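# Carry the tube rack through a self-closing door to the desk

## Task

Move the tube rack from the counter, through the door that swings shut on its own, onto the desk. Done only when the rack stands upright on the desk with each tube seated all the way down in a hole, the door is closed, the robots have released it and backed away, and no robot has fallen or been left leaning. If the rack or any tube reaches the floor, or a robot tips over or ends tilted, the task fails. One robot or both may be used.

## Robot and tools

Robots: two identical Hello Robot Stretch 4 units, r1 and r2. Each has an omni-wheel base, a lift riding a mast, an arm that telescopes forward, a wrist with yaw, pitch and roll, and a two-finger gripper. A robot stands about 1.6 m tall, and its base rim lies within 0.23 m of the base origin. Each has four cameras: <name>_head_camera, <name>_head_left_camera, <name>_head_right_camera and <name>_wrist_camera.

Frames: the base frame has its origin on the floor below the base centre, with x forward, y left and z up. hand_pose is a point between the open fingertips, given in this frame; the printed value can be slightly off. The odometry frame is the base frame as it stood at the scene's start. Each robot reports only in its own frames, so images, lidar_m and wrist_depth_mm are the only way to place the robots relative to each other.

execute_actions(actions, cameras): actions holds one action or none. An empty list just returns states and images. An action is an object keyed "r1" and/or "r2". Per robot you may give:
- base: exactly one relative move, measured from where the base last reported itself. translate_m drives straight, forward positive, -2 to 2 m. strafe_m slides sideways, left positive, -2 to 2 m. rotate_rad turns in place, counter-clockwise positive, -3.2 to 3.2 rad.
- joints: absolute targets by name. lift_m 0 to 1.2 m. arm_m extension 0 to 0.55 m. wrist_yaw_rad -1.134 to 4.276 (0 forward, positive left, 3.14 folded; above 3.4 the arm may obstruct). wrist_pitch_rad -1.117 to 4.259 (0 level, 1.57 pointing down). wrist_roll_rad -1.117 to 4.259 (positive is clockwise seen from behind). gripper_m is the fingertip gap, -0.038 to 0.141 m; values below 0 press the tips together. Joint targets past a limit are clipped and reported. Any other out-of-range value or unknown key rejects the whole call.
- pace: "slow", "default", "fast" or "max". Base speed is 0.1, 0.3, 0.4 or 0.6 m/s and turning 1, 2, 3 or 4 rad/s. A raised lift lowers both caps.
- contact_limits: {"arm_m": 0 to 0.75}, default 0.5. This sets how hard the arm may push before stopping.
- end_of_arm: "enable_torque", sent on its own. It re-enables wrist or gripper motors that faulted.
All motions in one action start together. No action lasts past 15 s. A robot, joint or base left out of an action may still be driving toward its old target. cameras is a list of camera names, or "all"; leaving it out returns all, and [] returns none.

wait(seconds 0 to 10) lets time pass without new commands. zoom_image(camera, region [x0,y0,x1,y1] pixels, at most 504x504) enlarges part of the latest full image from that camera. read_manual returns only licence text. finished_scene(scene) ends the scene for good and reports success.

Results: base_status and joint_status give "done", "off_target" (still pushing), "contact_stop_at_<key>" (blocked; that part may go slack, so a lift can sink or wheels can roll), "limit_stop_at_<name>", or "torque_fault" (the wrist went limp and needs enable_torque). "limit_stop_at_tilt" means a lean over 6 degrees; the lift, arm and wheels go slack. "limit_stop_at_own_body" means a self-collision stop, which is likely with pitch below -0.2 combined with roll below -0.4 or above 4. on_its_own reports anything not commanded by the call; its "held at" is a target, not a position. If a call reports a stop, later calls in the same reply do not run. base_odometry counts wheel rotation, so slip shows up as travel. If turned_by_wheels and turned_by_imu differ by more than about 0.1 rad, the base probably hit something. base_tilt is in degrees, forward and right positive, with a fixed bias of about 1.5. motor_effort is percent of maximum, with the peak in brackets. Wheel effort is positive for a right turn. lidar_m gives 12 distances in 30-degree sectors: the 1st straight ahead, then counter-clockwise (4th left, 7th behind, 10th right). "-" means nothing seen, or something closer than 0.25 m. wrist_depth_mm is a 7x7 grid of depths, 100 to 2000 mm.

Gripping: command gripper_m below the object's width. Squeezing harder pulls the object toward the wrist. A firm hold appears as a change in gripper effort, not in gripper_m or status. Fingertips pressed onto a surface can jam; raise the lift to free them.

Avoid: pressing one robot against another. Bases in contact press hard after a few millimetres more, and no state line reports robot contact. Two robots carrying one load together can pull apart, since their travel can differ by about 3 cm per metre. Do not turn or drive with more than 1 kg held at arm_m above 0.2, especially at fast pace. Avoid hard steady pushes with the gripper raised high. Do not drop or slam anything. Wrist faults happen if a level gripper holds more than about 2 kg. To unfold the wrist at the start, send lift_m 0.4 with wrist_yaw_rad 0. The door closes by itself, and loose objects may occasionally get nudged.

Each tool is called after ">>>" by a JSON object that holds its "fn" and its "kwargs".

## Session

>>> {"fn": "execute_actions", "kwargs": {"actions": []}}

Scene clock: 0.00 s.
r1.base_odometry: x=+0.000 y=+0.000 heading=+0.000 (m, m, rad; r1's odometry frame)
r1.turned_by_wheels: +0.000 (rad since the last result)
r1.turned_by_imu: +0.000 (rad since the last result)
r1.base_tilt: forward=+0.3 right=+0.1 (deg)
r1.lidar_m: 0.81 0.89 1.35 1.75 1.99 2.30 1.25 1.01 0.80 0.77 0.83 0.86
r1.base_status: not commanded
r1.joint_positions: lift_m=+0.163 arm_m=+0.000 wrist_yaw_rad=+3.135 wrist_pitch_rad=+0.017 wrist_roll_rad=-0.008 gripper_m=+0.057
r1.joint_status: not commanded
r1.motor_effort: lift_m=+18 arm_m=+0 wrist_yaw_rad=-1 wrist_pitch_rad=-5 wrist_roll_rad=+0 gripper_m=-2 wheel_0=+0 wheel_1=+0 wheel_2=+0 (%)
r1.hand_pose: x=-0.1166 y=+0.0893 z=+0.3362 quat_wxyz=(+0.003, -0.009, -0.004, +1.000) (m; r1's base frame)
r1.wrist_depth_mm: - 143 - - - - - / - 118 146 - - - - / - 116 143 - - - - / - 133 179 1576 - - - / 208 1308 - 1576 - - - / 640 1308 200 1397 211 1464 1464 / 530 854 891 148 866 931 1008
r2.base_odometry: x=+0.000 y=+0.000 heading=+0.000 (m, m, rad; r2's odometry frame)
r2.turned_by_wheels: +0.000 (rad since the last result)
r2.turned_by_imu: +0.000 (rad since the last result)
r2.base_tilt: forward=+0.3 right=-0.3 (deg)
r2.lidar_m: 0.62 0.81 1.25 1.26 2.14 1.96 1.42 0.88 0.80 0.82 0.67 0.61
r2.base_status: not commanded
r2.joint_positions: lift_m=+0.227 arm_m=+0.003 wrist_yaw_rad=+3.096 wrist_pitch_rad=+0.020 wrist_roll_rad=-0.010 gripper_m=+0.057
r2.joint_status: not commanded
r2.motor_effort: lift_m=+18 arm_m=+1 wrist_yaw_rad=-1 wrist_pitch_rad=-6 wrist_roll_rad=+0 gripper_m=-3 wheel_0=+0 wheel_1=+0 wheel_2=+0 (%)
r2.hand_pose: x=-0.1105 y=+0.1006 z=+0.3997 quat_wxyz=(+0.023, -0.010, -0.005, +1.000) (m; r2's base frame)
r2.wrist_depth_mm: 125 139 - - 1921 1863 1708 / 106 139 - - 1921 1808 1708 / 111 140 - - - 1808 1756 / 136 157 - - - 1921 1708 / 1008 1308 - - 1921 1863 1708 / 1042 1336 195 1430 196 1397 1430 / 991 946 991 105 976 917 991
pictures: r1_head_camera, r1_head_left_camera, r1_head_right_camera, r1_wrist_camera, r2_head_camera, r2_head_left_camera, r2_head_right_camera, r2_wrist_camera
Images, in order (width x height): r1_head_camera 420x560, r1_head_left_camera 420x672, r1_head_right_camera 420x672, r1_wrist_camera 616x392, r2_head_camera 420x560, r2_head_left_camera 420x672, r2_head_right_camera 420x672, r2_wrist_camera 616x392.

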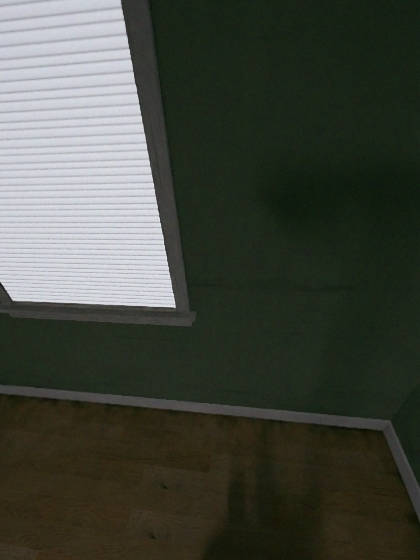

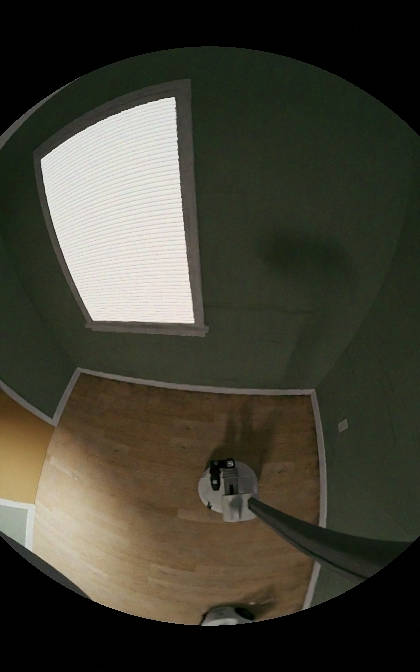

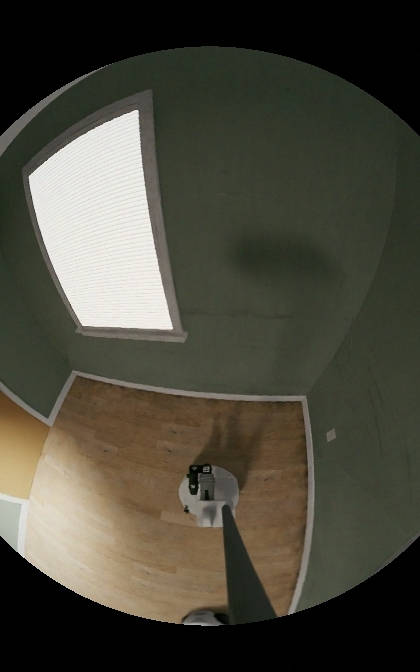

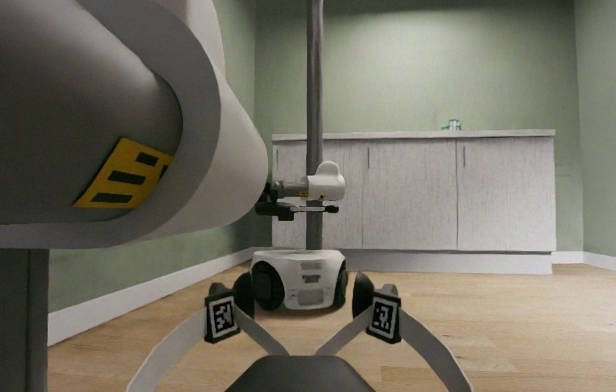

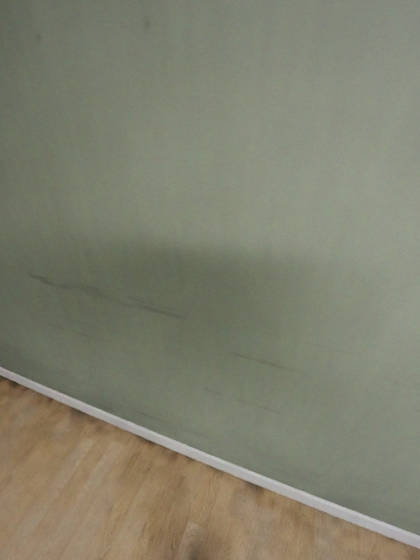

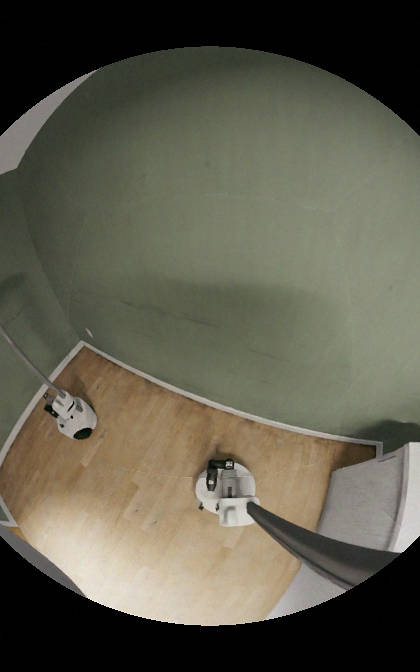

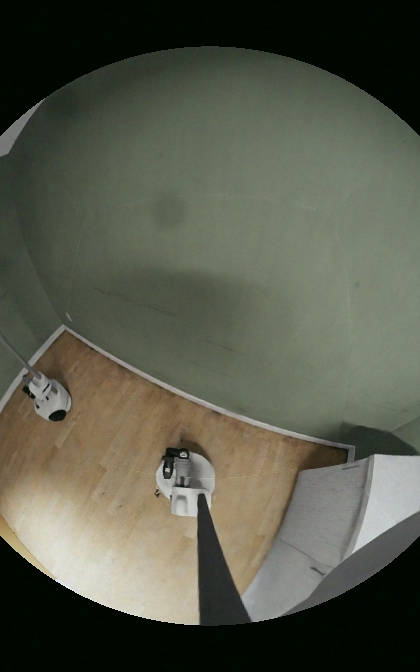

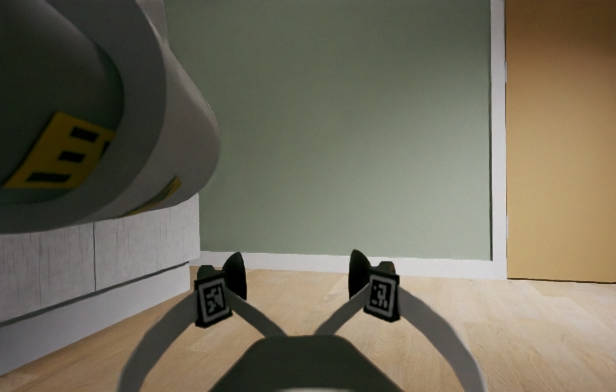

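>>> {"fn": "execute_actions", "kwargs": {"actions": [{"r1":{"base":{"rotate_rad":1.47},"joints":{"lift_m":0.73,"wrist_yaw_rad":0,"gripper_m":0.06}},"r2":{"base":{"rotate_rad":-1.98},"joints":{"lift_m":0.9,"wrist_yaw_rad":0,"gripper_m":0.141}}}], "cameras": ["r1_head_left_camera","r1_wrist_camera","r2_head_camera","r2_wrist_camera"]}}

Scene clock: 6.67 s.
r1.base_odometry: x=+0.000 y=+0.000 heading=+1.470 (m, m, rad; r1's odometry frame)
r1.turned_by_wheels: +1.470 (rad since the last result)
r1.turned_by_imu: +1.474 (rad since the last result)
r1.base_tilt: forward=+0.3 right=+0.2 (deg)
r1.lidar_m: 1.76 1.91 2.35 1.26 1.06 0.81 0.78 0.84 0.86 0.82 0.81 1.16
r1.base_status: done
r1.joint_positions: lift_m=+0.730 arm_m=+0.000 wrist_yaw_rad=+0.000 wrist_pitch_rad=+0.017 wrist_roll_rad=-0.008 gripper_m=+0.060
r1.joint_status: all done
r1.motor_effort: lift_m=+21(22) arm_m=+0(0) wrist_yaw_rad=-1(5) wrist_pitch_rad=-5(5) wrist_roll_rad=+1(0) gripper_m=-1(2) wheel_0=-1(9) wheel_1=-1(5) wheel_2=-1(10) (%)
r1.hand_pose: x=+0.4598 y=-0.0873 z=+0.9030 quat_wxyz=(+1.000, -0.004, +0.009, +0.000) (m; r1's base frame)
r1.wrist_depth_mm: 1661 1661 1618 1661 1618 1576 1182 / 1661 1661 1661 1618 1576 1576 1138 / 1661 1661 1661 1661 1618 1576 1160 / 1661 1661 1618 1618 1576 1537 1138 / 1661 1618 1661 1618 1576 1537 1138 / 1661 1618 202 1576 214 1618 1138 / 1661 1618 1618 147 1576 1499 1160
r2.base_odometry: x=+0.000 y=+0.000 heading=-1.980 (m, m, rad; r2's odometry frame)
r2.turned_by_wheels: -1.980 (rad since the last result)
r2.turned_by_imu: -2.002 (rad since the last result)
r2.base_tilt: forward=+0.4 right=-0.3 (deg)
r2.lidar_m: 0.79 0.80 0.67 0.61 0.66 0.90 1.25 1.55 2.07 1.95 1.20 0.84
r2.base_status: done
r2.joint_positions: lift_m=+0.900 arm_m=+0.003 wrist_yaw_rad=+0.000 wrist_pitch_rad=+0.020 wrist_roll_rad=-0.010 gripper_m=+0.141
r2.joint_status: all done
r2.motor_effort: lift_m=+20(17) arm_m=+0(0) wrist_yaw_rad=-3(6) wrist_pitch_rad=-6(5) wrist_roll_rad=+1(0) gripper_m=+1(3) wheel_0=+1(4) wheel_1=+2(7) wheel_2=+1(7) (%)
r2.hand_pose: x=+0.4621 y=-0.0874 z=+1.0724 quat_wxyz=(+1.000, -0.005, +0.010, +0.000) (m; r2's base frame)
r2.wrist_depth_mm: 1138 1160 1205 1205 1229 1229 1281 / 1138 1160 1205 1205 1229 1205 1255 / 1138 1160 1160 1205 1205 1255 1255 / 1138 1160 1182 1229 1229 1255 1308 / 1138 1160 1205 1229 1229 1205 1182 / 1008 200 585 691 597 615 661 / 559 569 580 105 621 634 647
pictures: r1_head_left_camera, r1_wrist_camera, r2_head_camera, r2_wrist_camera
Images, in order (width x height): r1_head_left_camera 420x672, r1_wrist_camera 616x392, r2_head_camera 420x560, r2_wrist_camera 616x392.

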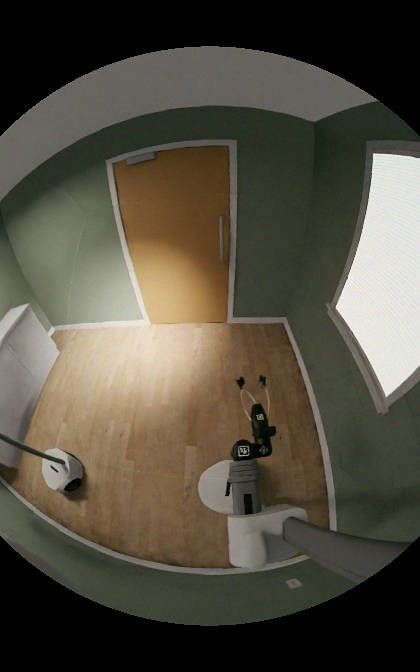

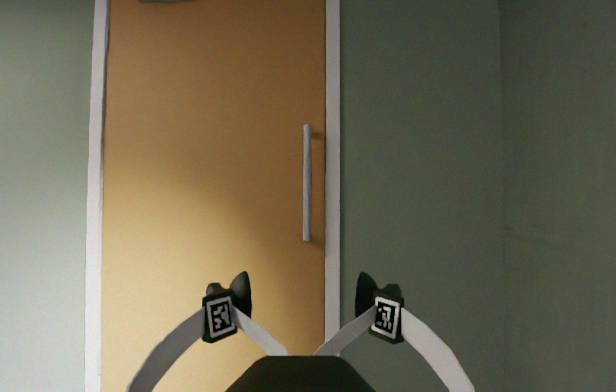

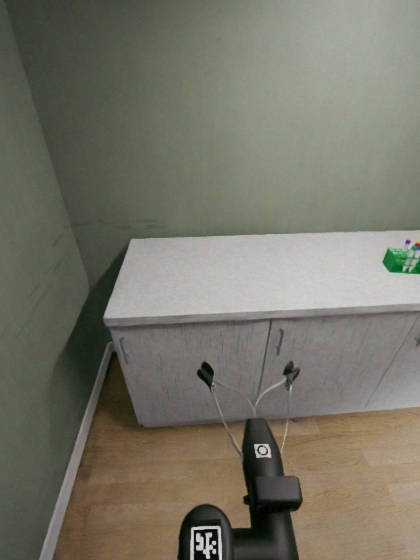

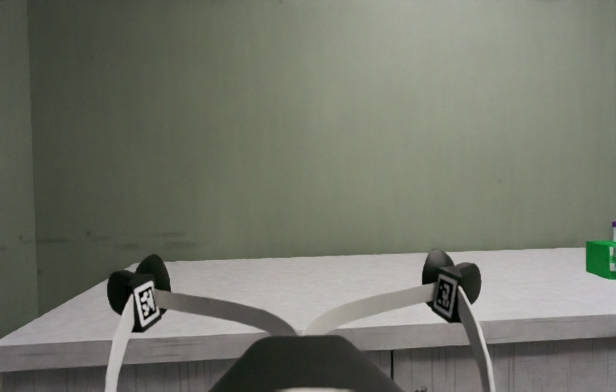

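>>> {"fn": "execute_actions", "kwargs": {"actions": [{"r1":{"base":{"translate_m":0.85},"joints":{"arm_m":0.3}},"r2":{"base":{"strafe_m":-0.85}}}], "cameras": ["r1_wrist_camera","r2_head_camera","r2_wrist_camera"]}}

Scene clock: 13.73 s.
r1.base_odometry: x=+0.086 y=+0.846 heading=+1.470 (m, m, rad; r1's odometry frame)
r1.turned_by_wheels: +0.000 (rad since the last result)
r1.turned_by_imu: +0.000 (rad since the last result)
r1.base_tilt: forward=+0.3 right=+0.1 (deg)
r1.lidar_m: 0.90 1.01 1.42 1.20 2.29 1.70 1.64 1.22 0.83 0.80 0.89 0.99
r1.base_status: done
r1.joint_positions: lift_m=+0.730 arm_m=+0.299 wrist_yaw_rad=+0.000 wrist_pitch_rad=+0.017 wrist_roll_rad=-0.008 gripper_m=+0.060
r1.joint_status: all done
r1.motor_effort: lift_m=+21(21) arm_m=+6(4) wrist_yaw_rad=-1(1) wrist_pitch_rad=-3(4) wrist_roll_rad=+1(0) gripper_m=-2(2) wheel_0=+2(5) wheel_1=+2(7) wheel_2=-1(10) (%)
r1.hand_pose: x=+0.7583 y=-0.0874 z=+0.9030 quat_wxyz=(+1.000, -0.004, +0.009, +0.000) (m; r1's base frame)
r1.wrist_depth_mm: 466 462 455 449 436 442 436 / 466 459 455 449 433 439 436 / 462 459 455 445 427 436 430 / 462 455 452 442 427 433 430 / 459 455 452 439 427 430 427 / 459 452 202 442 214 430 424 / 455 449 442 148 418 427 424
r2.base_odometry: x=-0.780 y=+0.338 heading=-1.980 (m, m, rad; r2's odometry frame)
r2.turned_by_wheels: +0.000 (rad since the last result)
r2.turned_by_imu: +0.002 (rad since the last result)
r2.base_tilt: forward=+0.3 right=-0.3 (deg)
r2.lidar_m: 0.82 0.84 1.15 1.48 1.52 2.06 1.20 1.33 1.17 1.10 1.16 0.88
r2.base_status: done
r2.joint_positions: lift_m=+0.900 arm_m=+0.003 wrist_yaw_rad=+0.000 wrist_pitch_rad=+0.020 wrist_roll_rad=-0.010 gripper_m=+0.141
r2.joint_status: not commanded
r2.motor_effort: lift_m=+19(20) arm_m=+0(0) wrist_yaw_rad=-1(1) wrist_pitch_rad=-6(7) wrist_roll_rad=+1(1) gripper_m=+0(0) wheel_0=+0(8) wheel_1=-1(11) wheel_2=+0(7) (%)
r2.hand_pose: x=+0.4621 y=-0.0874 z=+1.0725 quat_wxyz=(+1.000, -0.005, +0.010, +0.000) (m; r2's base frame)
r2.wrist_depth_mm: 1160 1182 1205 1229 1229 1255 1255 / 1138 1182 1205 1205 1255 1255 1281 / 1160 1182 1205 1205 1255 1281 1281 / 1182 1182 1205 1255 1255 1255 1308 / 1160 1182 1118 1078 1229 1308 1308 / 707 201 609 691 627 640 1182 / 597 609 627 105 654 676 691
pictures: r1_wrist_camera, r2_head_camera, r2_wrist_camera
Images, in order (width x height): r1_wrist_camera 616x392, r2_head_camera 420x560, r2_wrist_camera 616x392.

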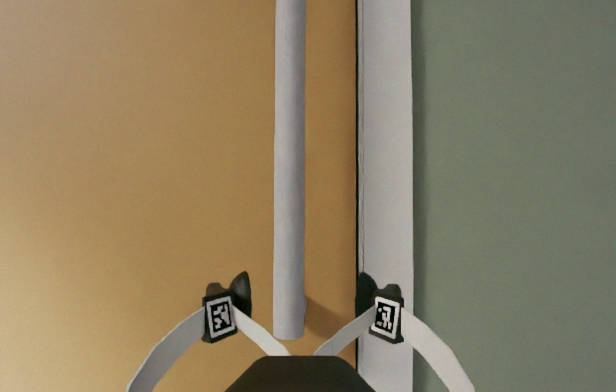

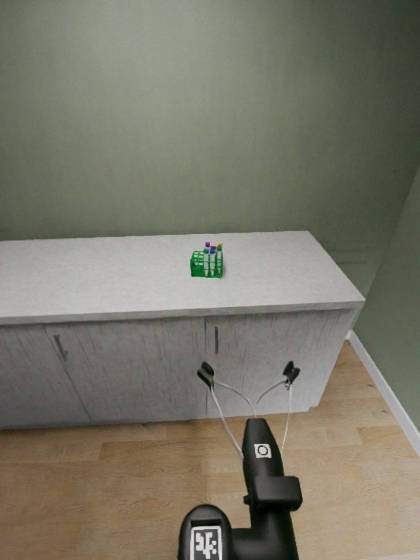

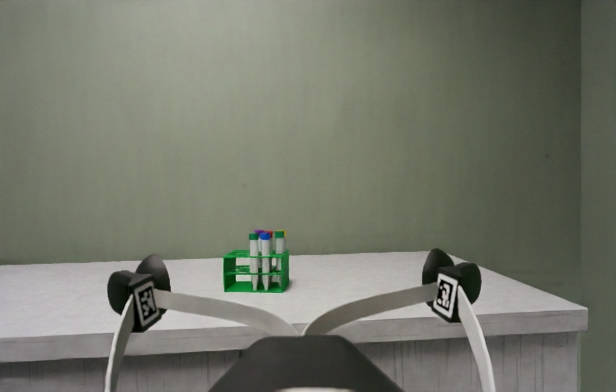

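>>> {"fn": "zoom_image", "kwargs": {"camera": "r2_head_camera", "region": [160, 225, 260, 305]}}

>>> {"fn": "zoom_image", "kwargs": {"camera": "r2_wrist_camera", "region": [200, 210, 320, 310]}}

Region (160, 225, 260, 305) of r2_head_camera's 420x560 image, scaled by 5.040, with more detail than that image has; it fills the top 403 rows of this view, and the rest is white.

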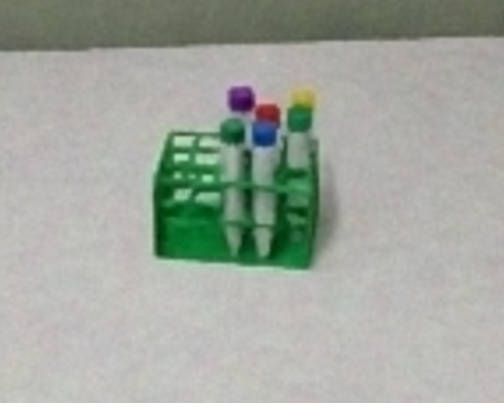

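Region (200, 210, 320, 310) of r2_wrist_camera's 616x392 image, scaled by 4.200.

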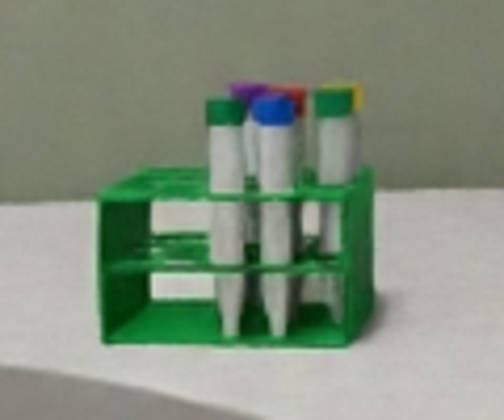

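>>> {"fn": "execute_actions", "kwargs": {"actions": [{"r1":{"base":{"strafe_m":0.02},"joints":{"arm_m":0.42,"gripper_m":0.08,"lift_m":0.75}},"r2":{"base":{"rotate_rad":-0.14}}}], "cameras": ["r1_wrist_camera"]}}

>>> {"fn": "execute_actions", "kwargs": {"actions": [{"r1":{"joints":{"arm_m":0.488},"contact_limits":{"arm_m":0.15},"pace":"slow"},"r2":{"base":{"strafe_m":0.22},"joints":{"lift_m":0.85,"arm_m":0.3}}}], "cameras": ["r1_wrist_camera","r2_wrist_camera","r2_head_camera"]}}

Scene clock: 24.47 s.
r1.base_odometry: x=+0.066 y=+0.848 heading=+1.470 (m, m, rad; r1's odometry frame)
r1.turned_by_wheels: +0.000 (rad since the last result)
r1.turned_by_imu: +0.000 (rad since the last result)
r1.base_tilt: forward=+0.3 right=+0.2 (deg)
r1.lidar_m: 0.89 1.00 1.44 1.19 2.28 1.68 1.62 1.22 0.89 0.84 0.88 0.98
r1.base_status: done
r1.joint_positions: lift_m=+0.750 arm_m=+0.419 wrist_yaw_rad=+0.000 wrist_pitch_rad=+0.017 wrist_roll_rad=-0.008 gripper_m=+0.080
r1.joint_status: all done
r1.motor_effort: lift_m=+21(22) arm_m=+6(7) wrist_yaw_rad=-1(0) wrist_pitch_rad=-4(6) wrist_roll_rad=+0(0) gripper_m=+0(2) wheel_0=+0(6) wheel_1=+1(8) wheel_2=+0(1) (%)
r1.hand_pose: x=+0.8783 y=-0.0874 z=+0.9230 quat_wxyz=(+1.000, -0.004, +0.009, +0.000) (m; r1's base frame)
r1.wrist_depth_mm: 342 340 334 329 329 320 319 / 340 338 332 327 324 319 317 / 340 334 330 324 324 317 315 / 336 334 330 324 322 317 314 / 336 330 327 322 320 314 314 / 334 329 213 320 218 312 312 / 332 327 324 147 317 310 309
r2.base_odometry: x=-0.780 y=+0.338 heading=-2.120 (m, m, rad; r2's odometry frame)
r2.turned_by_wheels: -0.140 (rad since the last result)
r2.turned_by_imu: -0.141 (rad since the last result)
r2.base_tilt: forward=+0.3 right=-0.4 (deg)
r2.lidar_m: 0.83 0.83 1.02 1.46 1.49 1.84 1.19 1.18 1.22 1.11 1.11 0.92
r2.base_status: done
r2.joint_positions: lift_m=+0.900 arm_m=+0.003 wrist_yaw_rad=+0.000 wrist_pitch_rad=+0.020 wrist_roll_rad=-0.010 gripper_m=+0.141
r2.joint_status: not commanded
r2.motor_effort: lift_m=+19(19) arm_m=+0(1) wrist_yaw_rad=-1(1) wrist_pitch_rad=-6(5) wrist_roll_rad=+0(0) gripper_m=+1(1) wheel_0=+0(6) wheel_1=+1(5) wheel_2=+3(9) (%)
r2.hand_pose: x=+0.4621 y=-0.0874 z=+1.0725 quat_wxyz=(+1.000, -0.005, +0.010, +0.000) (m; r2's base frame)
r2.wrist_depth_mm: 1078 1138 1205 1255 1336 1366 1138 / 1098 1138 1205 1281 1308 1336 1118 / 1098 1138 1205 1255 1336 1397 1138 / 1098 1160 1229 1281 1308 1430 1138 / 1098 1138 960 1281 1336 1397 1160 / 707 202 621 699 683 732 1160 / 559 591 627 105 715 750 1138
pictures: r1_wrist_camera
Images, in order (width x height): r1_wrist_camera 616x392.

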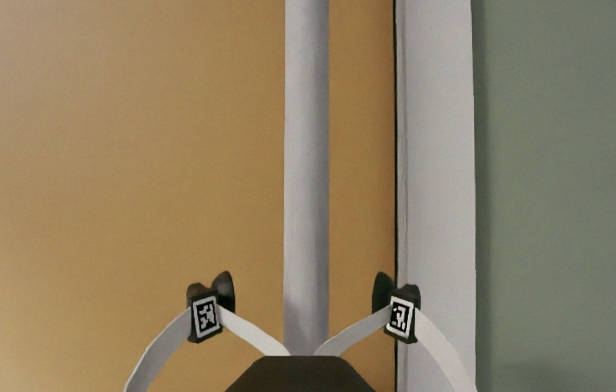

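Scene clock: 26.50 s.
r1.base_odometry: x=+0.066 y=+0.848 heading=+1.470 (m, m, rad; r1's odometry frame)
r1.turned_by_wheels: +0.000 (rad since the last result)
r1.turned_by_imu: +0.000 (rad since the last result)
r1.base_tilt: forward=+0.2 right=+0.1 (deg)
r1.lidar_m: 0.89 1.02 1.42 1.26 1.29 1.68 1.65 1.26 0.87 0.85 0.89 1.00
r1.base_status: not commanded
r1.joint_positions: lift_m=+0.750 arm_m=+0.487 wrist_yaw_rad=+0.000 wrist_pitch_rad=+0.017 wrist_roll_rad=-0.008 gripper_m=+0.080
r1.joint_status: all done
r1.motor_effort: lift_m=+21(22) arm_m=+6(3) wrist_yaw_rad=-1(0) wrist_pitch_rad=-5(6) wrist_roll_rad=+1(1) gripper_m=-4(1) wheel_0=+0(0) wheel_1=+0(0) wheel_2=+0(0) (%)
r1.contact_limits: arm_m 0.15
r1.hand_pose: x=+0.9463 y=-0.0874 z=+0.9230 quat_wxyz=(+1.000, -0.004, +0.009, +0.000) (m; r1's base frame)
r1.wrist_depth_mm: 270 267 264 182 258 242 252 / 270 266 264 181 256 240 251 / 268 265 262 180 256 238 250 / 266 263 262 179 254 237 248 / 265 262 258 178 253 236 248 / 264 260 213 176 217 236 245 / 263 259 256 147 250 234 244
r2.base_odometry: x=-0.592 y=+0.223 heading=-2.119 (m, m, rad; r2's odometry frame)
r2.turned_by_wheels: +0.000 (rad since the last result)
r2.turned_by_imu: +0.000 (rad since the last result)
r2.base_tilt: forward=+0.4 right=-0.3 (deg)
r2.lidar_m: 0.78 0.80 0.98 1.26 1.27 1.56 2.31 1.25 1.46 1.33 1.34 0.88
r2.base_status: done
r2.joint_positions: lift_m=+0.850 arm_m=+0.299 wrist_yaw_rad=+0.000 wrist_pitch_rad=+0.020 wrist_roll_rad=-0.010 gripper_m=+0.141
r2.joint_status: all done
r2.motor_effort: lift_m=+15(19) arm_m=+6(7) wrist_yaw_rad=-2(2) wrist_pitch_rad=-5(6) wrist_roll_rad=+1(1) gripper_m=+2(0) wheel_0=+2(8) wheel_1=+0(9) wheel_2=+1(6) (%)
r2.hand_pose: x=+0.7583 y=-0.0874 z=+1.0227 quat_wxyz=(+1.000, -0.005, +0.010, +0.000) (m; r2's base frame)
r2.wrist_depth_mm: 809 842 891 946 991 1042 1098 / 809 854 891 931 991 1042 1098 / 820 854 904 931 991 1042 1078 / 820 866 904 946 991 1060 1138 / 820 866 878 535 946 917 1098 / 544 201 452 500 439 439 508 / 373 370 368 105 373 357 375
pictures: r1_wrist_camera, r2_head_camera, r2_wrist_camera
Images, in order (width x height): r1_wrist_camera 616x392, r2_head_camera 420x560, r2_wrist_camera 616x392.

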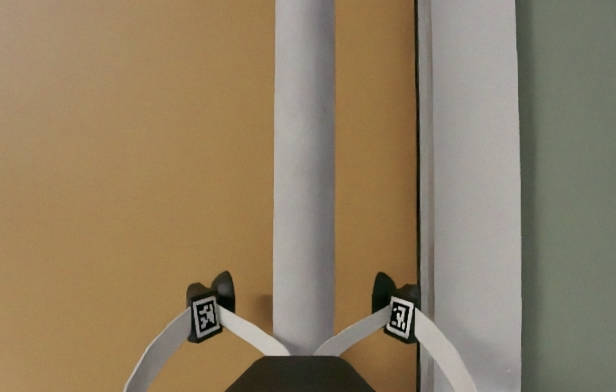

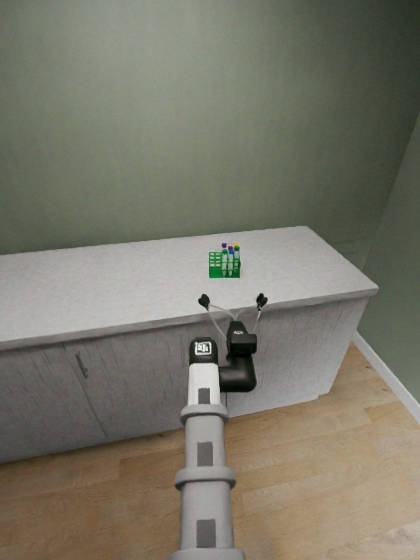

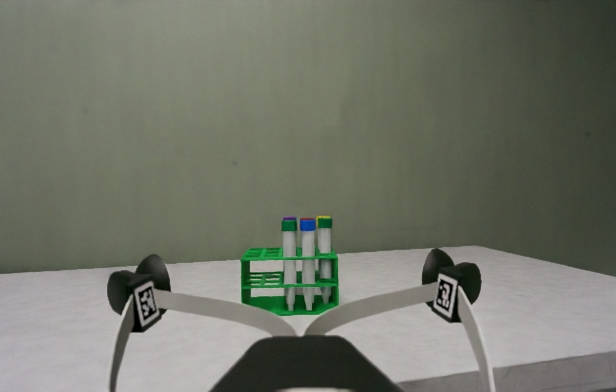

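>>> {"fn": "execute_actions", "kwargs": {"actions": [{"r1":{"joints":{"gripper_m":-0.02}},"r2":{"base":{"translate_m":0.23},"joints":{"lift_m":0.797}}}], "cameras": ["r1_wrist_camera","r2_wrist_camera"]}}

Scene clock: 30.73 s.
r1.base_odometry: x=+0.066 y=+0.848 heading=+1.470 (m, m, rad; r1's odometry frame)
r1.turned_by_wheels: +0.000 (rad since the last result)
r1.turned_by_imu: -0.011 (rad since the last result)
r1.base_tilt: forward=+0.3 right=+0.1 (deg)
r1.lidar_m: 0.86 1.01 1.42 1.47 1.54 1.73 1.64 1.24 0.88 0.83 0.91 1.01
r1.base_status: not commanded
r1.joint_positions: lift_m=+0.750 arm_m=+0.489 wrist_yaw_rad=+0.012 wrist_pitch_rad=+0.017 wrist_roll_rad=-0.008 gripper_m=-0.020
r1.joint_status: all done
r1.on_its_own: wrist_yaw_rad is at rest, and its effort (-34) is outside its rest range (-13 to +13)
r1.motor_effort: lift_m=+21(21) arm_m=-4(6) wrist_yaw_rad=-34(35) wrist_pitch_rad=-4(4) wrist_roll_rad=-1(0) gripper_m=-18(23) wheel_0=-3(6) wheel_1=-1(0) wheel_2=+10(10) (%)
r1.hand_pose: x=+0.9491 y=-0.0840 z=+0.9230 quat_wxyz=(+1.000, -0.004, +0.009, +0.006) (m; r1's base frame)
r1.wrist_depth_mm: 266 263 259 175 252 236 246 / 264 260 257 175 251 234 245 / 264 259 256 173 249 233 243 / 262 258 254 172 249 231 241 / 259 256 253 172 247 231 240 / 257 254 251 170 235 229 238 / 257 254 249 167 243 228 237
r2.base_odometry: x=-0.712 y=+0.027 heading=-2.119 (m, m, rad; r2's odometry frame)
r2.turned_by_wheels: +0.000 (rad since the last result)
r2.turned_by_imu: +0.000 (rad since the last result)
r2.base_tilt: forward=+0.3 right=-0.3 (deg)
r2.lidar_m: 0.56 0.57 0.69 1.29 1.30 1.60 1.60 1.46 1.41 1.28 1.30 0.63
r2.base_status: done
r2.joint_positions: lift_m=+0.797 arm_m=+0.299 wrist_yaw_rad=+0.000 wrist_pitch_rad=+0.020 wrist_roll_rad=-0.010 gripper_m=+0.141
r2.joint_status: all done
r2.motor_effort: lift_m=+16(18) arm_m=+6(6) wrist_yaw_rad=-1(1) wrist_pitch_rad=-4(5) wrist_roll_rad=+1(0) gripper_m=+0(1) wheel_0=+1(7) wheel_1=+3(8) wheel_2=-2(10) (%)
r2.hand_pose: x=+0.7583 y=-0.0874 z=+0.9697 quat_wxyz=(+1.000, -0.005, +0.010, +0.000) (m; r2's base frame)
r2.wrist_depth_mm: 621 647 676 707 750 788 820 / 621 654 683 715 750 788 842 / 621 654 676 715 759 788 854 / 627 654 683 303 759 798 842 / 621 647 580 277 559 640 627 / 377 200 276 270 296 303 351 / 257 254 252 105 256 233 245
pictures: r1_wrist_camera, r2_wrist_camera
Images, in order (width x height): r1_wrist_camera 616x392, r2_wrist_camera 616x392.

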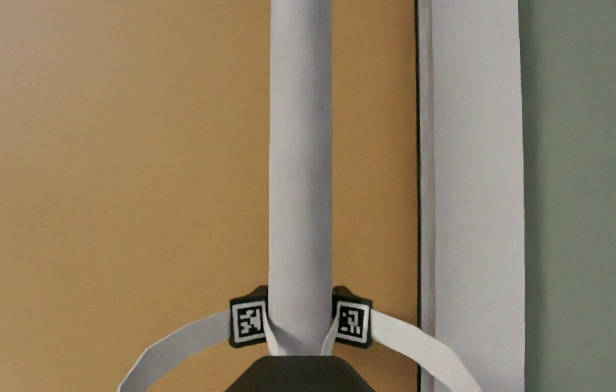

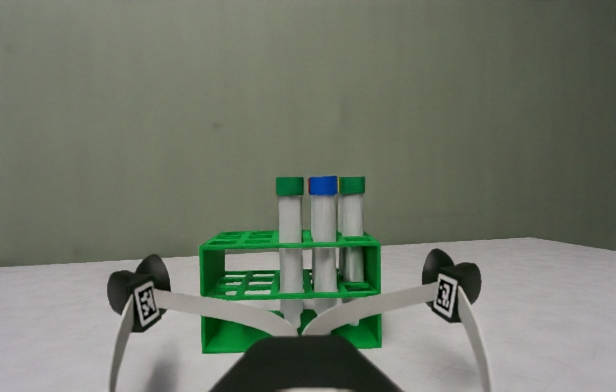

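>>> {"fn": "execute_actions", "kwargs": {"actions": [{"r1":{"base":{"strafe_m":0.10},"joints":{"arm_m":0.38},"pace":"slow"},"r2":{"base":{"strafe_m":0.003},"joints":{"lift_m":0.794,"arm_m":0.367},"pace":"slow"}}], "cameras": ["r1_wrist_camera","r2_wrist_camera"]}}

Scene clock: 37.03 s.
r1.base_odometry: x=-0.034 y=+0.858 heading=+1.471 (m, m, rad; r1's odometry frame)
r1.turned_by_wheels: +0.001 (rad since the last result)
r1.turned_by_imu: -0.172 (rad since the last result)
r1.base_tilt: forward=+0.3 right=+0.1 (deg)
r1.lidar_m: 0.76 0.87 1.16 2.01 1.33 1.87 1.66 1.71 1.11 1.00 0.99 1.04
r1.base_status: done
r1.joint_positions: lift_m=+0.750 arm_m=+0.383 wrist_yaw_rad=+0.011 wrist_pitch_rad=+0.018 wrist_roll_rad=-0.008 gripper_m=-0.020
r1.joint_status: all done
r1.on_its_own: wrist_yaw_rad is at rest, and its effort (-31) is outside its rest range (-13 to +13)
r1.motor_effort: lift_m=+21(21) arm_m=-16(18) wrist_yaw_rad=-31(44) wrist_pitch_rad=-8(7) wrist_roll_rad=+1(0) gripper_m=-18(23) wheel_0=-5(14) wheel_1=-1(4) wheel_2=+14(13) (%)
r1.hand_pose: x=+0.8431 y=-0.0843 z=+0.9229 quat_wxyz=(+1.000, -0.004, +0.009, +0.006) (m; r1's base frame)
r1.wrist_depth_mm: 251 251 254 176 258 366 379 / 248 251 253 175 257 366 377 / 248 250 251 173 255 362 375 / 246 248 250 172 254 359 370 / 246 247 249 171 252 357 368 / 243 245 247 170 250 357 366 / 243 244 245 167 249 355 366
r2.base_odometry: x=-0.710 y=+0.026 heading=-2.119 (m, m, rad; r2's odometry frame)
r2.turned_by_wheels: +0.000 (rad since the last result)
r2.turned_by_imu: +0.001 (rad since the last result)
r2.base_tilt: forward=+0.3 right=-0.3 (deg)
r2.lidar_m: 0.54 0.58 0.68 1.28 1.29 1.61 2.55 1.34 1.43 1.29 1.30 0.61
r2.base_status: done
r2.joint_positions: lift_m=+0.794 arm_m=+0.366 wrist_yaw_rad=+0.000 wrist_pitch_rad=+0.020 wrist_roll_rad=-0.010 gripper_m=+0.141
r2.joint_status: all done
r2.motor_effort: lift_m=+15(20) arm_m=+6(6) wrist_yaw_rad=-1(1) wrist_pitch_rad=-5(6) wrist_roll_rad=+1(0) gripper_m=+3(1) wheel_0=-2(4) wheel_1=+3(7) wheel_2=+0(3) (%)
r2.hand_pose: x=+0.8252 y=-0.0874 z=+0.9668 quat_wxyz=(+1.000, -0.005, +0.010, +0.000) (m; r2's base frame)
r2.wrist_depth_mm: 559 580 615 647 683 715 750 / 564 591 615 647 691 723 759 / 559 591 621 654 683 723 759 / 564 591 621 209 683 723 768 / 569 591 267 211 236 615 609 / 368 201 201 209 209 294 342 / 250 247 224 105 238 227 238
pictures: r1_wrist_camera, r2_wrist_camera
Images, in order (width x height): r1_wrist_camera 616x392, r2_wrist_camera 616x392.

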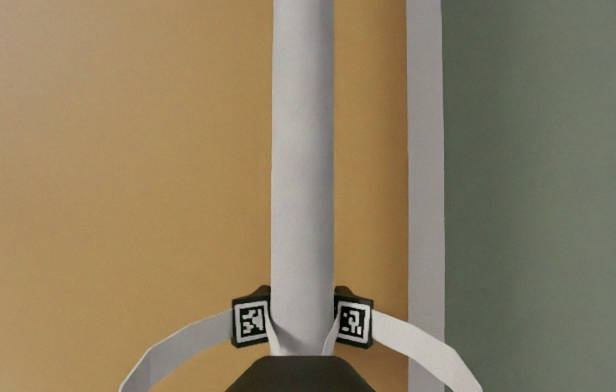

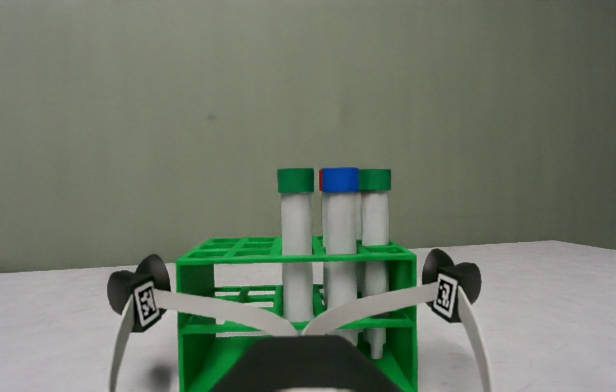

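>>> {"fn": "execute_actions", "kwargs": {"actions": [{"r1":{"base":{"strafe_m":0.07},"joints":{"arm_m":0.26},"pace":"slow"},"r2":{"joints":{"gripper_m":0.07}}}], "cameras": ["r2_wrist_camera"]}}

>>> {"fn": "execute_actions", "kwargs": {"actions": [{"r1":{"base":{"strafe_m":0.08},"joints":{"arm_m":0.14},"pace":"slow"},"r2":{"joints":{"lift_m":0.85},"pace":"slow"}}], "cameras": ["r1_wrist_camera","r1_head_left_camera","r2_wrist_camera"]}}

Scene clock: 43.93 s.
r1.base_odometry: x=-0.103 y=+0.866 heading=+1.472 (m, m, rad; r1's odometry frame)
r1.turned_by_wheels: +0.001 (rad since the last result)
r1.turned_by_imu: -0.174 (rad since the last result)
r1.base_tilt: forward=+0.4 right=+0.1 (deg)
r1.lidar_m: 0.66 0.71 0.93 1.60 1.21 2.09 1.72 1.74 1.39 1.12 1.10 1.05
r1.base_status: done
r1.joint_positions: lift_m=+0.750 arm_m=+0.263 wrist_yaw_rad=+0.013 wrist_pitch_rad=+0.018 wrist_roll_rad=-0.008 gripper_m=-0.020
r1.joint_status: all done
r1.on_its_own: wrist_yaw_rad is at rest, and its effort (-37) is outside its rest range (-13 to +13)
r1.motor_effort: lift_m=+21(21) arm_m=-16(17) wrist_yaw_rad=-37(49) wrist_pitch_rad=-8(7) wrist_roll_rad=+1(1) gripper_m=-19(20) wheel_0=-2(17) wheel_1=+2(3) wheel_2=+14(11) (%)
r1.hand_pose: x=+0.7232 y=-0.0837 z=+0.9228 quat_wxyz=(+1.000, -0.004, +0.009, +0.007) (m; r1's base frame)
r1.wrist_depth_mm: 239 244 250 175 263 535 580 / 237 244 249 174 262 530 580 / 236 242 247 173 259 525 574 / 236 241 247 172 257 530 569 / 235 239 244 171 257 521 564 / 235 238 240 170 254 517 559 / 232 235 241 167 252 521 559
r2.base_odometry: x=-0.710 y=+0.026 heading=-2.119 (m, m, rad; r2's odometry frame)
r2.turned_by_wheels: +0.000 (rad since the last result)
r2.turned_by_imu: +0.000 (rad since the last result)
r2.base_tilt: forward=+0.4 right=-0.3 (deg)
r2.lidar_m: 0.54 0.56 0.68 1.29 1.30 1.61 2.55 1.24 1.42 1.30 1.31 0.63
r2.base_status: not commanded
r2.joint_positions: lift_m=+0.794 arm_m=+0.366 wrist_yaw_rad=+0.000 wrist_pitch_rad=+0.020 wrist_roll_rad=-0.010 gripper_m=+0.070
r2.joint_status: all done
r2.motor_effort: lift_m=+15(15) arm_m=+6(6) wrist_yaw_rad=-1(1) wrist_pitch_rad=-6(6) wrist_roll_rad=+1(1) gripper_m=-25(25) wheel_0=-2(2) wheel_1=+3(3) wheel_2=+0(0) (%)
r2.hand_pose: x=+0.8253 y=-0.0874 z=+0.9668 quat_wxyz=(+1.000, -0.005, +0.010, +0.000) (m; r2's base frame)
r2.wrist_depth_mm: 564 585 615 640 683 715 750 / 564 585 615 640 676 723 750 / 564 585 621 647 683 715 768 / 564 591 615 191 222 723 768 / 564 591 488 192 219 615 609 / 366 181 227 195 194 184 342 / 235 233 198 105 212 238 237
pictures: r2_wrist_camera
Images, in order (width x height): r2_wrist_camera 616x392.

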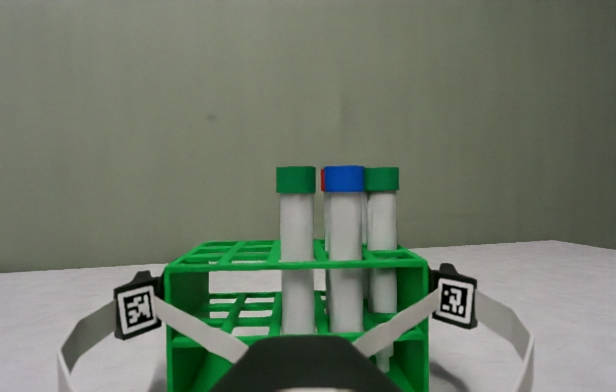

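Scene clock: 46.43 s.
r1.base_odometry: x=-0.183 y=+0.874 heading=+1.473 (m, m, rad; r1's odometry frame)
r1.turned_by_wheels: +0.001 (rad since the last result)
r1.turned_by_imu: -0.303 (rad since the last result)
r1.base_tilt: forward=+0.3 right=+0.2 (deg)
r1.lidar_m: 0.55 0.54 0.62 0.98 1.85 1.14 2.00 1.85 1.90 1.34 1.25 1.19
r1.base_status: done
r1.joint_positions: lift_m=+0.750 arm_m=+0.143 wrist_yaw_rad=+0.013 wrist_pitch_rad=+0.019 wrist_roll_rad=-0.009 gripper_m=-0.020
r1.joint_status: all done
r1.on_its_own: wrist_yaw_rad is at rest, and its effort (-39) is outside its rest range (-13 to +13)
r1.motor_effort: lift_m=+21(21) arm_m=-15(19) wrist_yaw_rad=-39(51) wrist_pitch_rad=-10(13) wrist_roll_rad=+1(0) gripper_m=-19(21) wheel_0=+2(27) wheel_1=-4(7) wheel_2=+14(16) (%)
r1.hand_pose: x=+0.6032 y=-0.0836 z=+0.9225 quat_wxyz=(+1.000, -0.004, +0.010, +0.007) (m; r1's base frame)
r1.wrist_depth_mm: 211 224 240 175 723 917 891 / 210 224 240 174 723 904 891 / 210 223 238 173 715 878 878 / 208 221 237 172 707 891 878 / 208 221 236 171 707 878 866 / 206 220 228 170 699 878 878 / 206 213 229 167 265 866 866
r2.base_odometry: x=-0.710 y=+0.026 heading=-2.119 (m, m, rad; r2's odometry frame)
r2.turned_by_wheels: +0.000 (rad since the last result)
r2.turned_by_imu: +0.000 (rad since the last result)
r2.base_tilt: forward=+0.3 right=-0.3 (deg)
r2.lidar_m: 0.55 0.55 0.70 1.29 1.30 1.60 2.55 1.17 1.43 1.28 1.31 0.64
r2.base_status: not commanded
r2.joint_positions: lift_m=+0.850 arm_m=+0.366 wrist_yaw_rad=+0.000 wrist_pitch_rad=+0.021 wrist_roll_rad=-0.010 gripper_m=+0.070
r2.joint_status: all done
r2.motor_effort: lift_m=+20(21) arm_m=+6(6) wrist_yaw_rad=-1(1) wrist_pitch_rad=-8(9) wrist_roll_rad=+0(1) gripper_m=-24(25) wheel_0=-2(2) wheel_1=+4(4) wheel_2=+0(0) (%)
r2.hand_pose: x=+0.8253 y=-0.0874 z=+1.0220 quat_wxyz=(+1.000, -0.005, +0.010, +0.000) (m; r2's base frame)
r2.wrist_depth_mm: 559 591 609 640 676 707 750 / 564 585 609 640 676 715 759 / 564 591 615 647 683 715 759 / 564 585 615 191 683 732 768 / 569 591 609 192 218 723 768 / 559 181 233 195 193 184 508 / 347 345 198 105 213 353 353
pictures: r1_head_left_camera, r1_wrist_camera, r2_wrist_camera
Images, in order (width x height): r1_head_left_camera 420x672, r1_wrist_camera 616x392, r2_wrist_camera 616x392.

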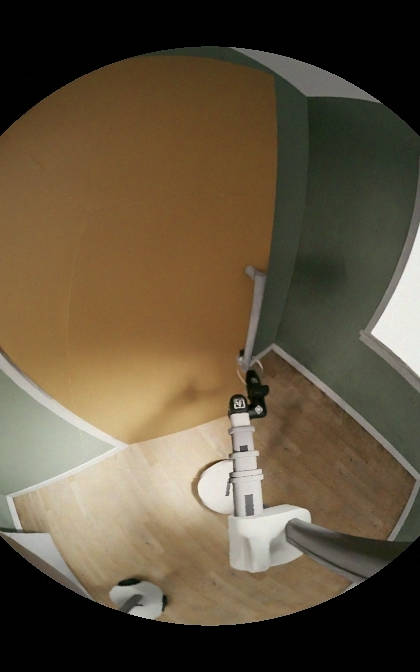

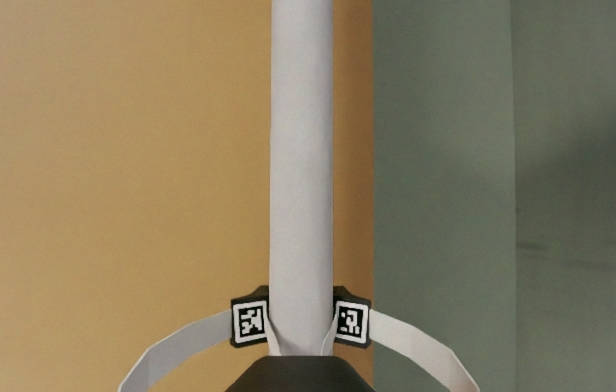

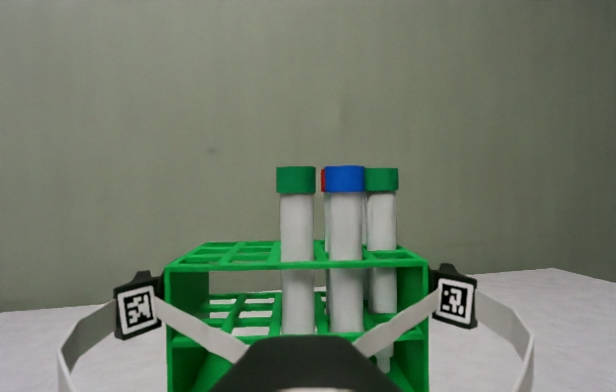

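>>> {"fn": "execute_actions", "kwargs": {"actions": [{"r1":{"base":{"translate_m":-0.2},"pace":"slow"},"r2":{"base":{"rotate_rad":0.18},"joints":{"arm_m":0.01},"pace":"default"}}], "cameras": ["r1_head_left_camera"]}}

Scene clock: 52.97 s.
r1.base_odometry: x=-0.202 y=+0.676 heading=+1.473 (m, m, rad; r1's odometry frame)
r1.turned_by_wheels: +0.000 (rad since the last result)
r1.turned_by_imu: -0.127 (rad since the last result)
r1.base_tilt: forward=+0.4 right=+0.1 (deg)
r1.lidar_m: 0.54 0.56 0.68 0.98 1.70 0.99 2.00 1.75 1.74 1.59 1.38 1.36
r1.base_status: done
r1.joint_positions: lift_m=+0.750 arm_m=+0.142 wrist_yaw_rad=+0.003 wrist_pitch_rad=+0.019 wrist_roll_rad=-0.009 gripper_m=-0.020
r1.joint_status: not commanded
r1.motor_effort: lift_m=+21(21) arm_m=-14(15) wrist_yaw_rad=-10(40) wrist_pitch_rad=-12(11) wrist_roll_rad=+1(1) gripper_m=-19(23) wheel_0=-11(8) wheel_1=-7(12) wheel_2=+12(21) (%)
r1.hand_pose: x=+0.6021 y=-0.0865 z=+0.9225 quat_wxyz=(+1.000, -0.004, +0.010, +0.002) (m; r1's base frame)
r1.wrist_depth_mm: 217 229 242 176 1138 1098 946 / 216 228 241 175 1138 1098 946 / 216 227 240 174 1118 1078 931 / 214 226 238 173 1138 1078 946 / 213 225 237 172 1098 1098 917 / 213 224 231 171 264 1078 917 / 211 220 232 148 262 1025 917
r2.base_odometry: x=-0.710 y=+0.026 heading=-1.939 (m, m, rad; r2's odometry frame)
r2.turned_by_wheels: +0.180 (rad since the last result)
r2.turned_by_imu: +0.183 (rad since the last result)
r2.base_tilt: forward=+0.4 right=-0.3 (deg)
r2.lidar_m: 0.42 0.58 0.81 1.30 1.36 1.87 1.04 1.00 1.34 1.28 0.81 0.44
r2.base_status: done
r2.joint_positions: lift_m=+0.850 arm_m=+0.011 wrist_yaw_rad=+0.000 wrist_pitch_rad=+0.021 wrist_roll_rad=-0.010 gripper_m=+0.070
r2.joint_status: all done
r2.motor_effort: lift_m=+20(20) arm_m=-6(7) wrist_yaw_rad=-1(5) wrist_pitch_rad=-10(10) wrist_roll_rad=+1(0) gripper_m=-24(21) wheel_0=+2(8) wheel_1=+0(8) wheel_2=+2(10) (%)
r2.hand_pose: x=+0.4704 y=-0.0875 z=+1.0219 quat_wxyz=(+1.000, -0.005, +0.011, +0.000) (m; r2's base frame)
r2.wrist_depth_mm: 931 931 946 946 960 960 960 / 931 946 946 946 960 960 976 / 946 946 946 960 960 976 976 / 931 946 960 191 223 976 991 / 931 946 732 191 218 931 917 / 549 181 234 195 193 184 508 / 353 349 199 105 213 359 355
pictures: r1_head_left_camera
Images, in order (width x height): r1_head_left_camera 420x672.

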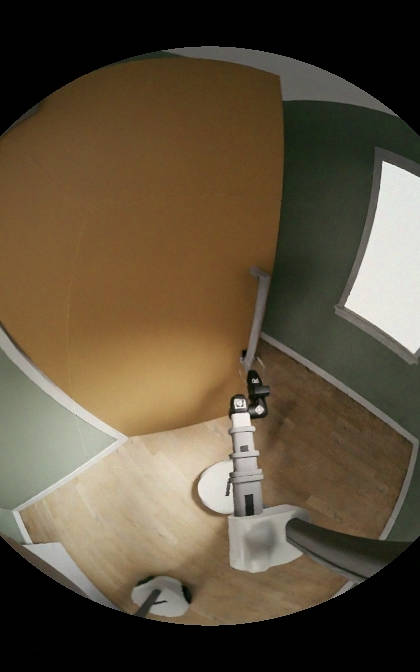

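Nice — backing up self-steers. Continue.

>>> {"fn": "execute_actions", "kwargs": {"actions": [{"r1":{"base":{"translate_m":-0.28},"pace":"slow"},"r2":{"base":{"strafe_m":0.88}}}], "cameras": ["r1_head_left_camera"]}}

Scene clock: 58.93 s.
r1.base_odometry: x=-0.229 y=+0.397 heading=+1.472 (m, m, rad; r1's odometry frame)
r1.turned_by_wheels: -0.001 (rad since the last result)
r1.turned_by_imu: -0.138 (rad since the last result)
r1.base_tilt: forward=+0.4 right=+0.2 (deg)
r1.lidar_m: 0.52 0.62 0.75 1.08 1.50 1.46 1.27 1.27 1.60 1.79 1.61 1.60
r1.base_status: done
r1.joint_positions: lift_m=+0.750 arm_m=+0.142 wrist_yaw_rad=+0.001 wrist_pitch_rad=+0.019 wrist_roll_rad=-0.009 gripper_m=-0.020
r1.joint_status: not commanded
r1.motor_effort: lift_m=+21(21) arm_m=-13(14) wrist_yaw_rad=-2(31) wrist_pitch_rad=-9(10) wrist_roll_rad=+0(1) gripper_m=-17(20) wheel_0=-12(14) wheel_1=-8(10) wheel_2=+9(19) (%)
r1.hand_pose: x=+0.6017 y=-0.0872 z=+0.9225 quat_wxyz=(+1.000, -0.004, +0.009, +0.000) (m; r1's base frame)
r1.wrist_depth_mm: 237 243 248 174 260 1229 1098 / 236 242 247 173 258 1229 1060 / 235 240 245 172 258 1229 1060 / 234 238 245 172 255 1205 1042 / 233 237 242 171 255 1229 1042 / 231 237 240 170 253 1182 1060 / 231 233 238 153 251 1160 1060
r2.base_odometry: x=+0.112 y=-0.291 heading=-1.939 (m, m, rad; r2's odometry frame)
r2.turned_by_wheels: +0.000 (rad since the last result)
r2.turned_by_imu: -0.002 (rad since the last result)
r2.base_tilt: forward=+0.3 right=-0.4 (deg)
r2.lidar_m: 0.41 0.59 0.43 0.40 0.43 0.61 1.77 2.65 1.27 2.18 0.82 0.46
r2.base_status: done
r2.joint_positions: lift_m=+0.850 arm_m=+0.011 wrist_yaw_rad=+0.000 wrist_pitch_rad=+0.021 wrist_roll_rad=-0.010 gripper_m=+0.070
r2.joint_status: not commanded
r2.motor_effort: lift_m=+19(20) arm_m=-6(6) wrist_yaw_rad=-2(1) wrist_pitch_rad=-10(9) wrist_roll_rad=+0(0) gripper_m=-25(23) wheel_0=+0(8) wheel_1=+0(11) wheel_2=+1(1) (%)
r2.hand_pose: x=+0.4704 y=-0.0874 z=+1.0220 quat_wxyz=(+1.000, -0.005, +0.011, +0.000) (m; r2's base frame)
r2.wrist_depth_mm: 798 960 960 976 976 991 976 / 798 960 960 976 976 991 991 / 788 946 960 976 991 991 991 / 788 976 946 191 991 991 1008 / 788 976 732 193 218 917 917 / 788 181 233 194 194 184 508 / 723 351 199 105 213 359 359
pictures: r1_head_left_camera
Images, in order (width x height): r1_head_left_camera 420x672.

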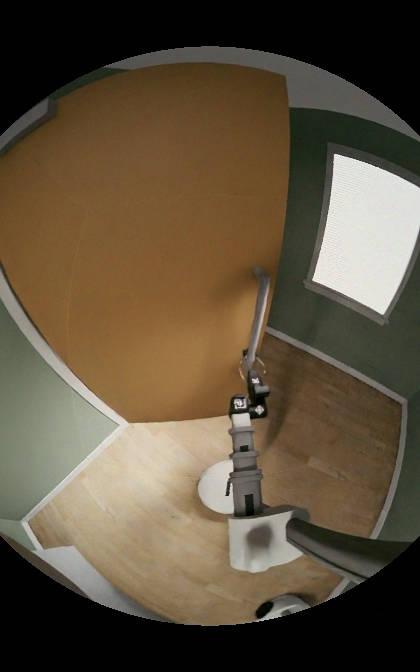

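>>> {"fn": "execute_actions", "kwargs": {"actions": [{"r1":{"base":{"strafe_m":0.08},"joints":{"arm_m":0.03},"pace":"slow"},"r2":{"base":{"translate_m":-0.5}}}], "cameras": []}}

>>> {"fn": "execute_actions", "kwargs": {"actions": [{"r1":{"base":{"translate_m":-0.28},"pace":"slow"},"r2":{"base":{"translate_m":-0.93}}}], "cameras": ["r1_head_left_camera"]}}

Scene clock: 65.17 s.
r1.base_odometry: x=-0.309 y=+0.406 heading=+1.472 (m, m, rad; r1's odometry frame)
r1.turned_by_wheels: +0.000 (rad since the last result)
r1.turned_by_imu: -0.449 (rad since the last result)
r1.base_tilt: forward=+0.3 right=+0.1 (deg)
r1.lidar_m: 0.41 0.41 0.45 0.64 0.91 1.44 1.47 1.48 1.21 1.81 2.00 1.64
r1.base_status: done
r1.joint_positions: lift_m=+0.750 arm_m=+0.032 wrist_yaw_rad=+0.012 wrist_pitch_rad=+0.019 wrist_roll_rad=-0.009 gripper_m=-0.020
r1.joint_status: all done
r1.on_its_own: wrist_yaw_rad is at rest, and its effort (-35) is outside its rest range (-13 to +13)
r1.motor_effort: lift_m=+21(21) arm_m=-13(17) wrist_yaw_rad=-35(37) wrist_pitch_rad=-11(11) wrist_roll_rad=+2(2) gripper_m=-14(19) wheel_0=+1(24) wheel_1=-4(7) wheel_2=+8(8) (%)
r1.hand_pose: x=+0.4927 y=-0.0839 z=+0.9224 quat_wxyz=(+1.000, -0.004, +0.010, +0.006) (m; r1's base frame)
r1.wrist_depth_mm: 194 212 235 173 1336 1308 1229 / 193 212 234 172 1366 1281 1205 / 193 211 232 171 1366 1308 1229 / 193 210 232 171 1366 1308 1229 / 191 209 230 170 1336 1281 1205 / 190 208 220 169 1336 1281 1205 / 190 200 222 165 1308 1255 1205
r2.base_odometry: x=+0.291 y=+0.176 heading=-1.939 (m, m, rad; r2's odometry frame)
r2.turned_by_wheels: +0.000 (rad since the last result)
r2.turned_by_imu: +0.001 (rad since the last result)
r2.base_tilt: forward=+0.3 right=-0.3 (deg)
r2.lidar_m: 0.42 0.60 0.43 0.42 0.46 0.62 1.82 2.08 1.24 1.23 1.53 0.43
r2.base_status: done
r2.joint_positions: lift_m=+0.850 arm_m=+0.011 wrist_yaw_rad=+0.000 wrist_pitch_rad=+0.021 wrist_roll_rad=-0.010 gripper_m=+0.070
r2.joint_status: not commanded
r2.motor_effort: lift_m=+19(19) arm_m=-6(6) wrist_yaw_rad=-1(1) wrist_pitch_rad=-10(9) wrist_roll_rad=+1(1) gripper_m=-25(25) wheel_0=-1(6) wheel_1=+0(7) wheel_2=-2(9) (%)
r2.hand_pose: x=+0.4704 y=-0.0874 z=+1.0220 quat_wxyz=(+1.000, -0.005, +0.011, +0.000) (m; r2's base frame)
r2.wrist_depth_mm: 820 1255 1430 1430 1464 1464 1464 / 820 1255 1430 1430 1464 1499 1499 / 798 1229 1430 1430 1464 1464 1499 / 798 1255 1464 190 1464 1499 1464 / 798 1138 831 191 220 931 917 / 798 181 233 195 193 184 891 / 750 1118 199 105 213 891 878
pictures: none
No camera images: the call's "cameras" was empty. Leave "cameras" out to get every camera's image.

Scene clock: 69.77 s.
r1.base_odometry: x=-0.337 y=+0.128 heading=+1.473 (m, m, rad; r1's odometry frame)
r1.turned_by_wheels: +0.000 (rad since the last result)
r1.turned_by_imu: -0.799 (rad since the last result)
r1.base_tilt: forward=+0.4 right=+0.1 (deg)
r1.lidar_m: 0.31 0.25 0.25 0.25 0.31 0.57 0.79 1.36 1.40 1.84 1.45 1.50
r1.base_status: done
r1.joint_positions: lift_m=+0.750 arm_m=+0.032 wrist_yaw_rad=+0.012 wrist_pitch_rad=+0.018 wrist_roll_rad=-0.009 gripper_m=-0.020
r1.joint_status: not commanded
r1.on_its_own: wrist_yaw_rad is at rest, and its effort (-34) is outside its rest range (-13 to +13)
r1.motor_effort: lift_m=+21(21) arm_m=-13(13) wrist_yaw_rad=-34(39) wrist_pitch_rad=-9(12) wrist_roll_rad=+2(1) gripper_m=-18(23) wheel_0=-7(19) wheel_1=-6(11) wheel_2=+18(19) (%)
r1.hand_pose: x=+0.4928 y=-0.0840 z=+0.9227 quat_wxyz=(+1.000, -0.004, +0.009, +0.006) (m; r1's base frame)
r1.wrist_depth_mm: 147 178 227 177 - 1983 1138 / 147 178 227 175 - 1983 1537 / 147 178 226 174 - 1983 1182 / 147 177 225 173 - 1983 1205 / 147 177 224 172 - 1921 1537 / 146 176 201 170 - 1983 1537 / 146 165 206 167 1983 1808 1499
r2.base_odometry: x=+0.626 y=+1.043 heading=-1.939 (m, m, rad; r2's odometry frame)
r2.turned_by_wheels: +0.000 (rad since the last result)
r2.turned_by_imu: +0.002 (rad since the last result)
r2.base_tilt: forward=+0.3 right=-0.3 (deg)
r2.lidar_m: 0.41 0.62 0.46 0.42 0.47 0.66 1.09 1.15 1.60 1.24 1.30 0.43
r2.base_status: done
r2.joint_positions: lift_m=+0.850 arm_m=+0.011 wrist_yaw_rad=+0.000 wrist_pitch_rad=+0.021 wrist_roll_rad=-0.010 gripper_m=+0.070
r2.joint_status: not commanded
r2.motor_effort: lift_m=+19(19) arm_m=-6(5) wrist_yaw_rad=-1(1) wrist_pitch_rad=-10(10) wrist_roll_rad=+1(0) gripper_m=-24(24) wheel_0=-1(6) wheel_1=-3(7) wheel_2=+0(9) (%)
r2.hand_pose: x=+0.4704 y=-0.0874 z=+1.0220 quat_wxyz=(+1.000, -0.005, +0.011, +0.000) (m; r2's base frame)
r2.wrist_depth_mm: 831 1308 - - - - - / 842 1281 - - - - - / 820 1281 - - - - - / 820 1255 - 191 221 - - / 820 1182 1756 191 217 1756 1863 / 809 181 233 194 193 183 1863 / 778 1138 199 105 213 1808 1863
pictures: r1_head_left_camera
Images, in order (width x height): r1_head_left_camera 420x672.

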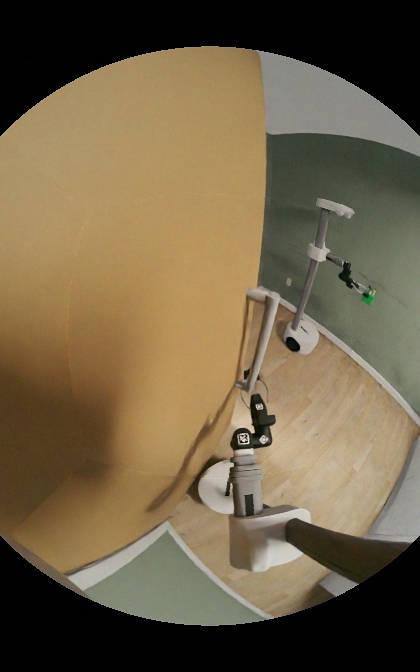

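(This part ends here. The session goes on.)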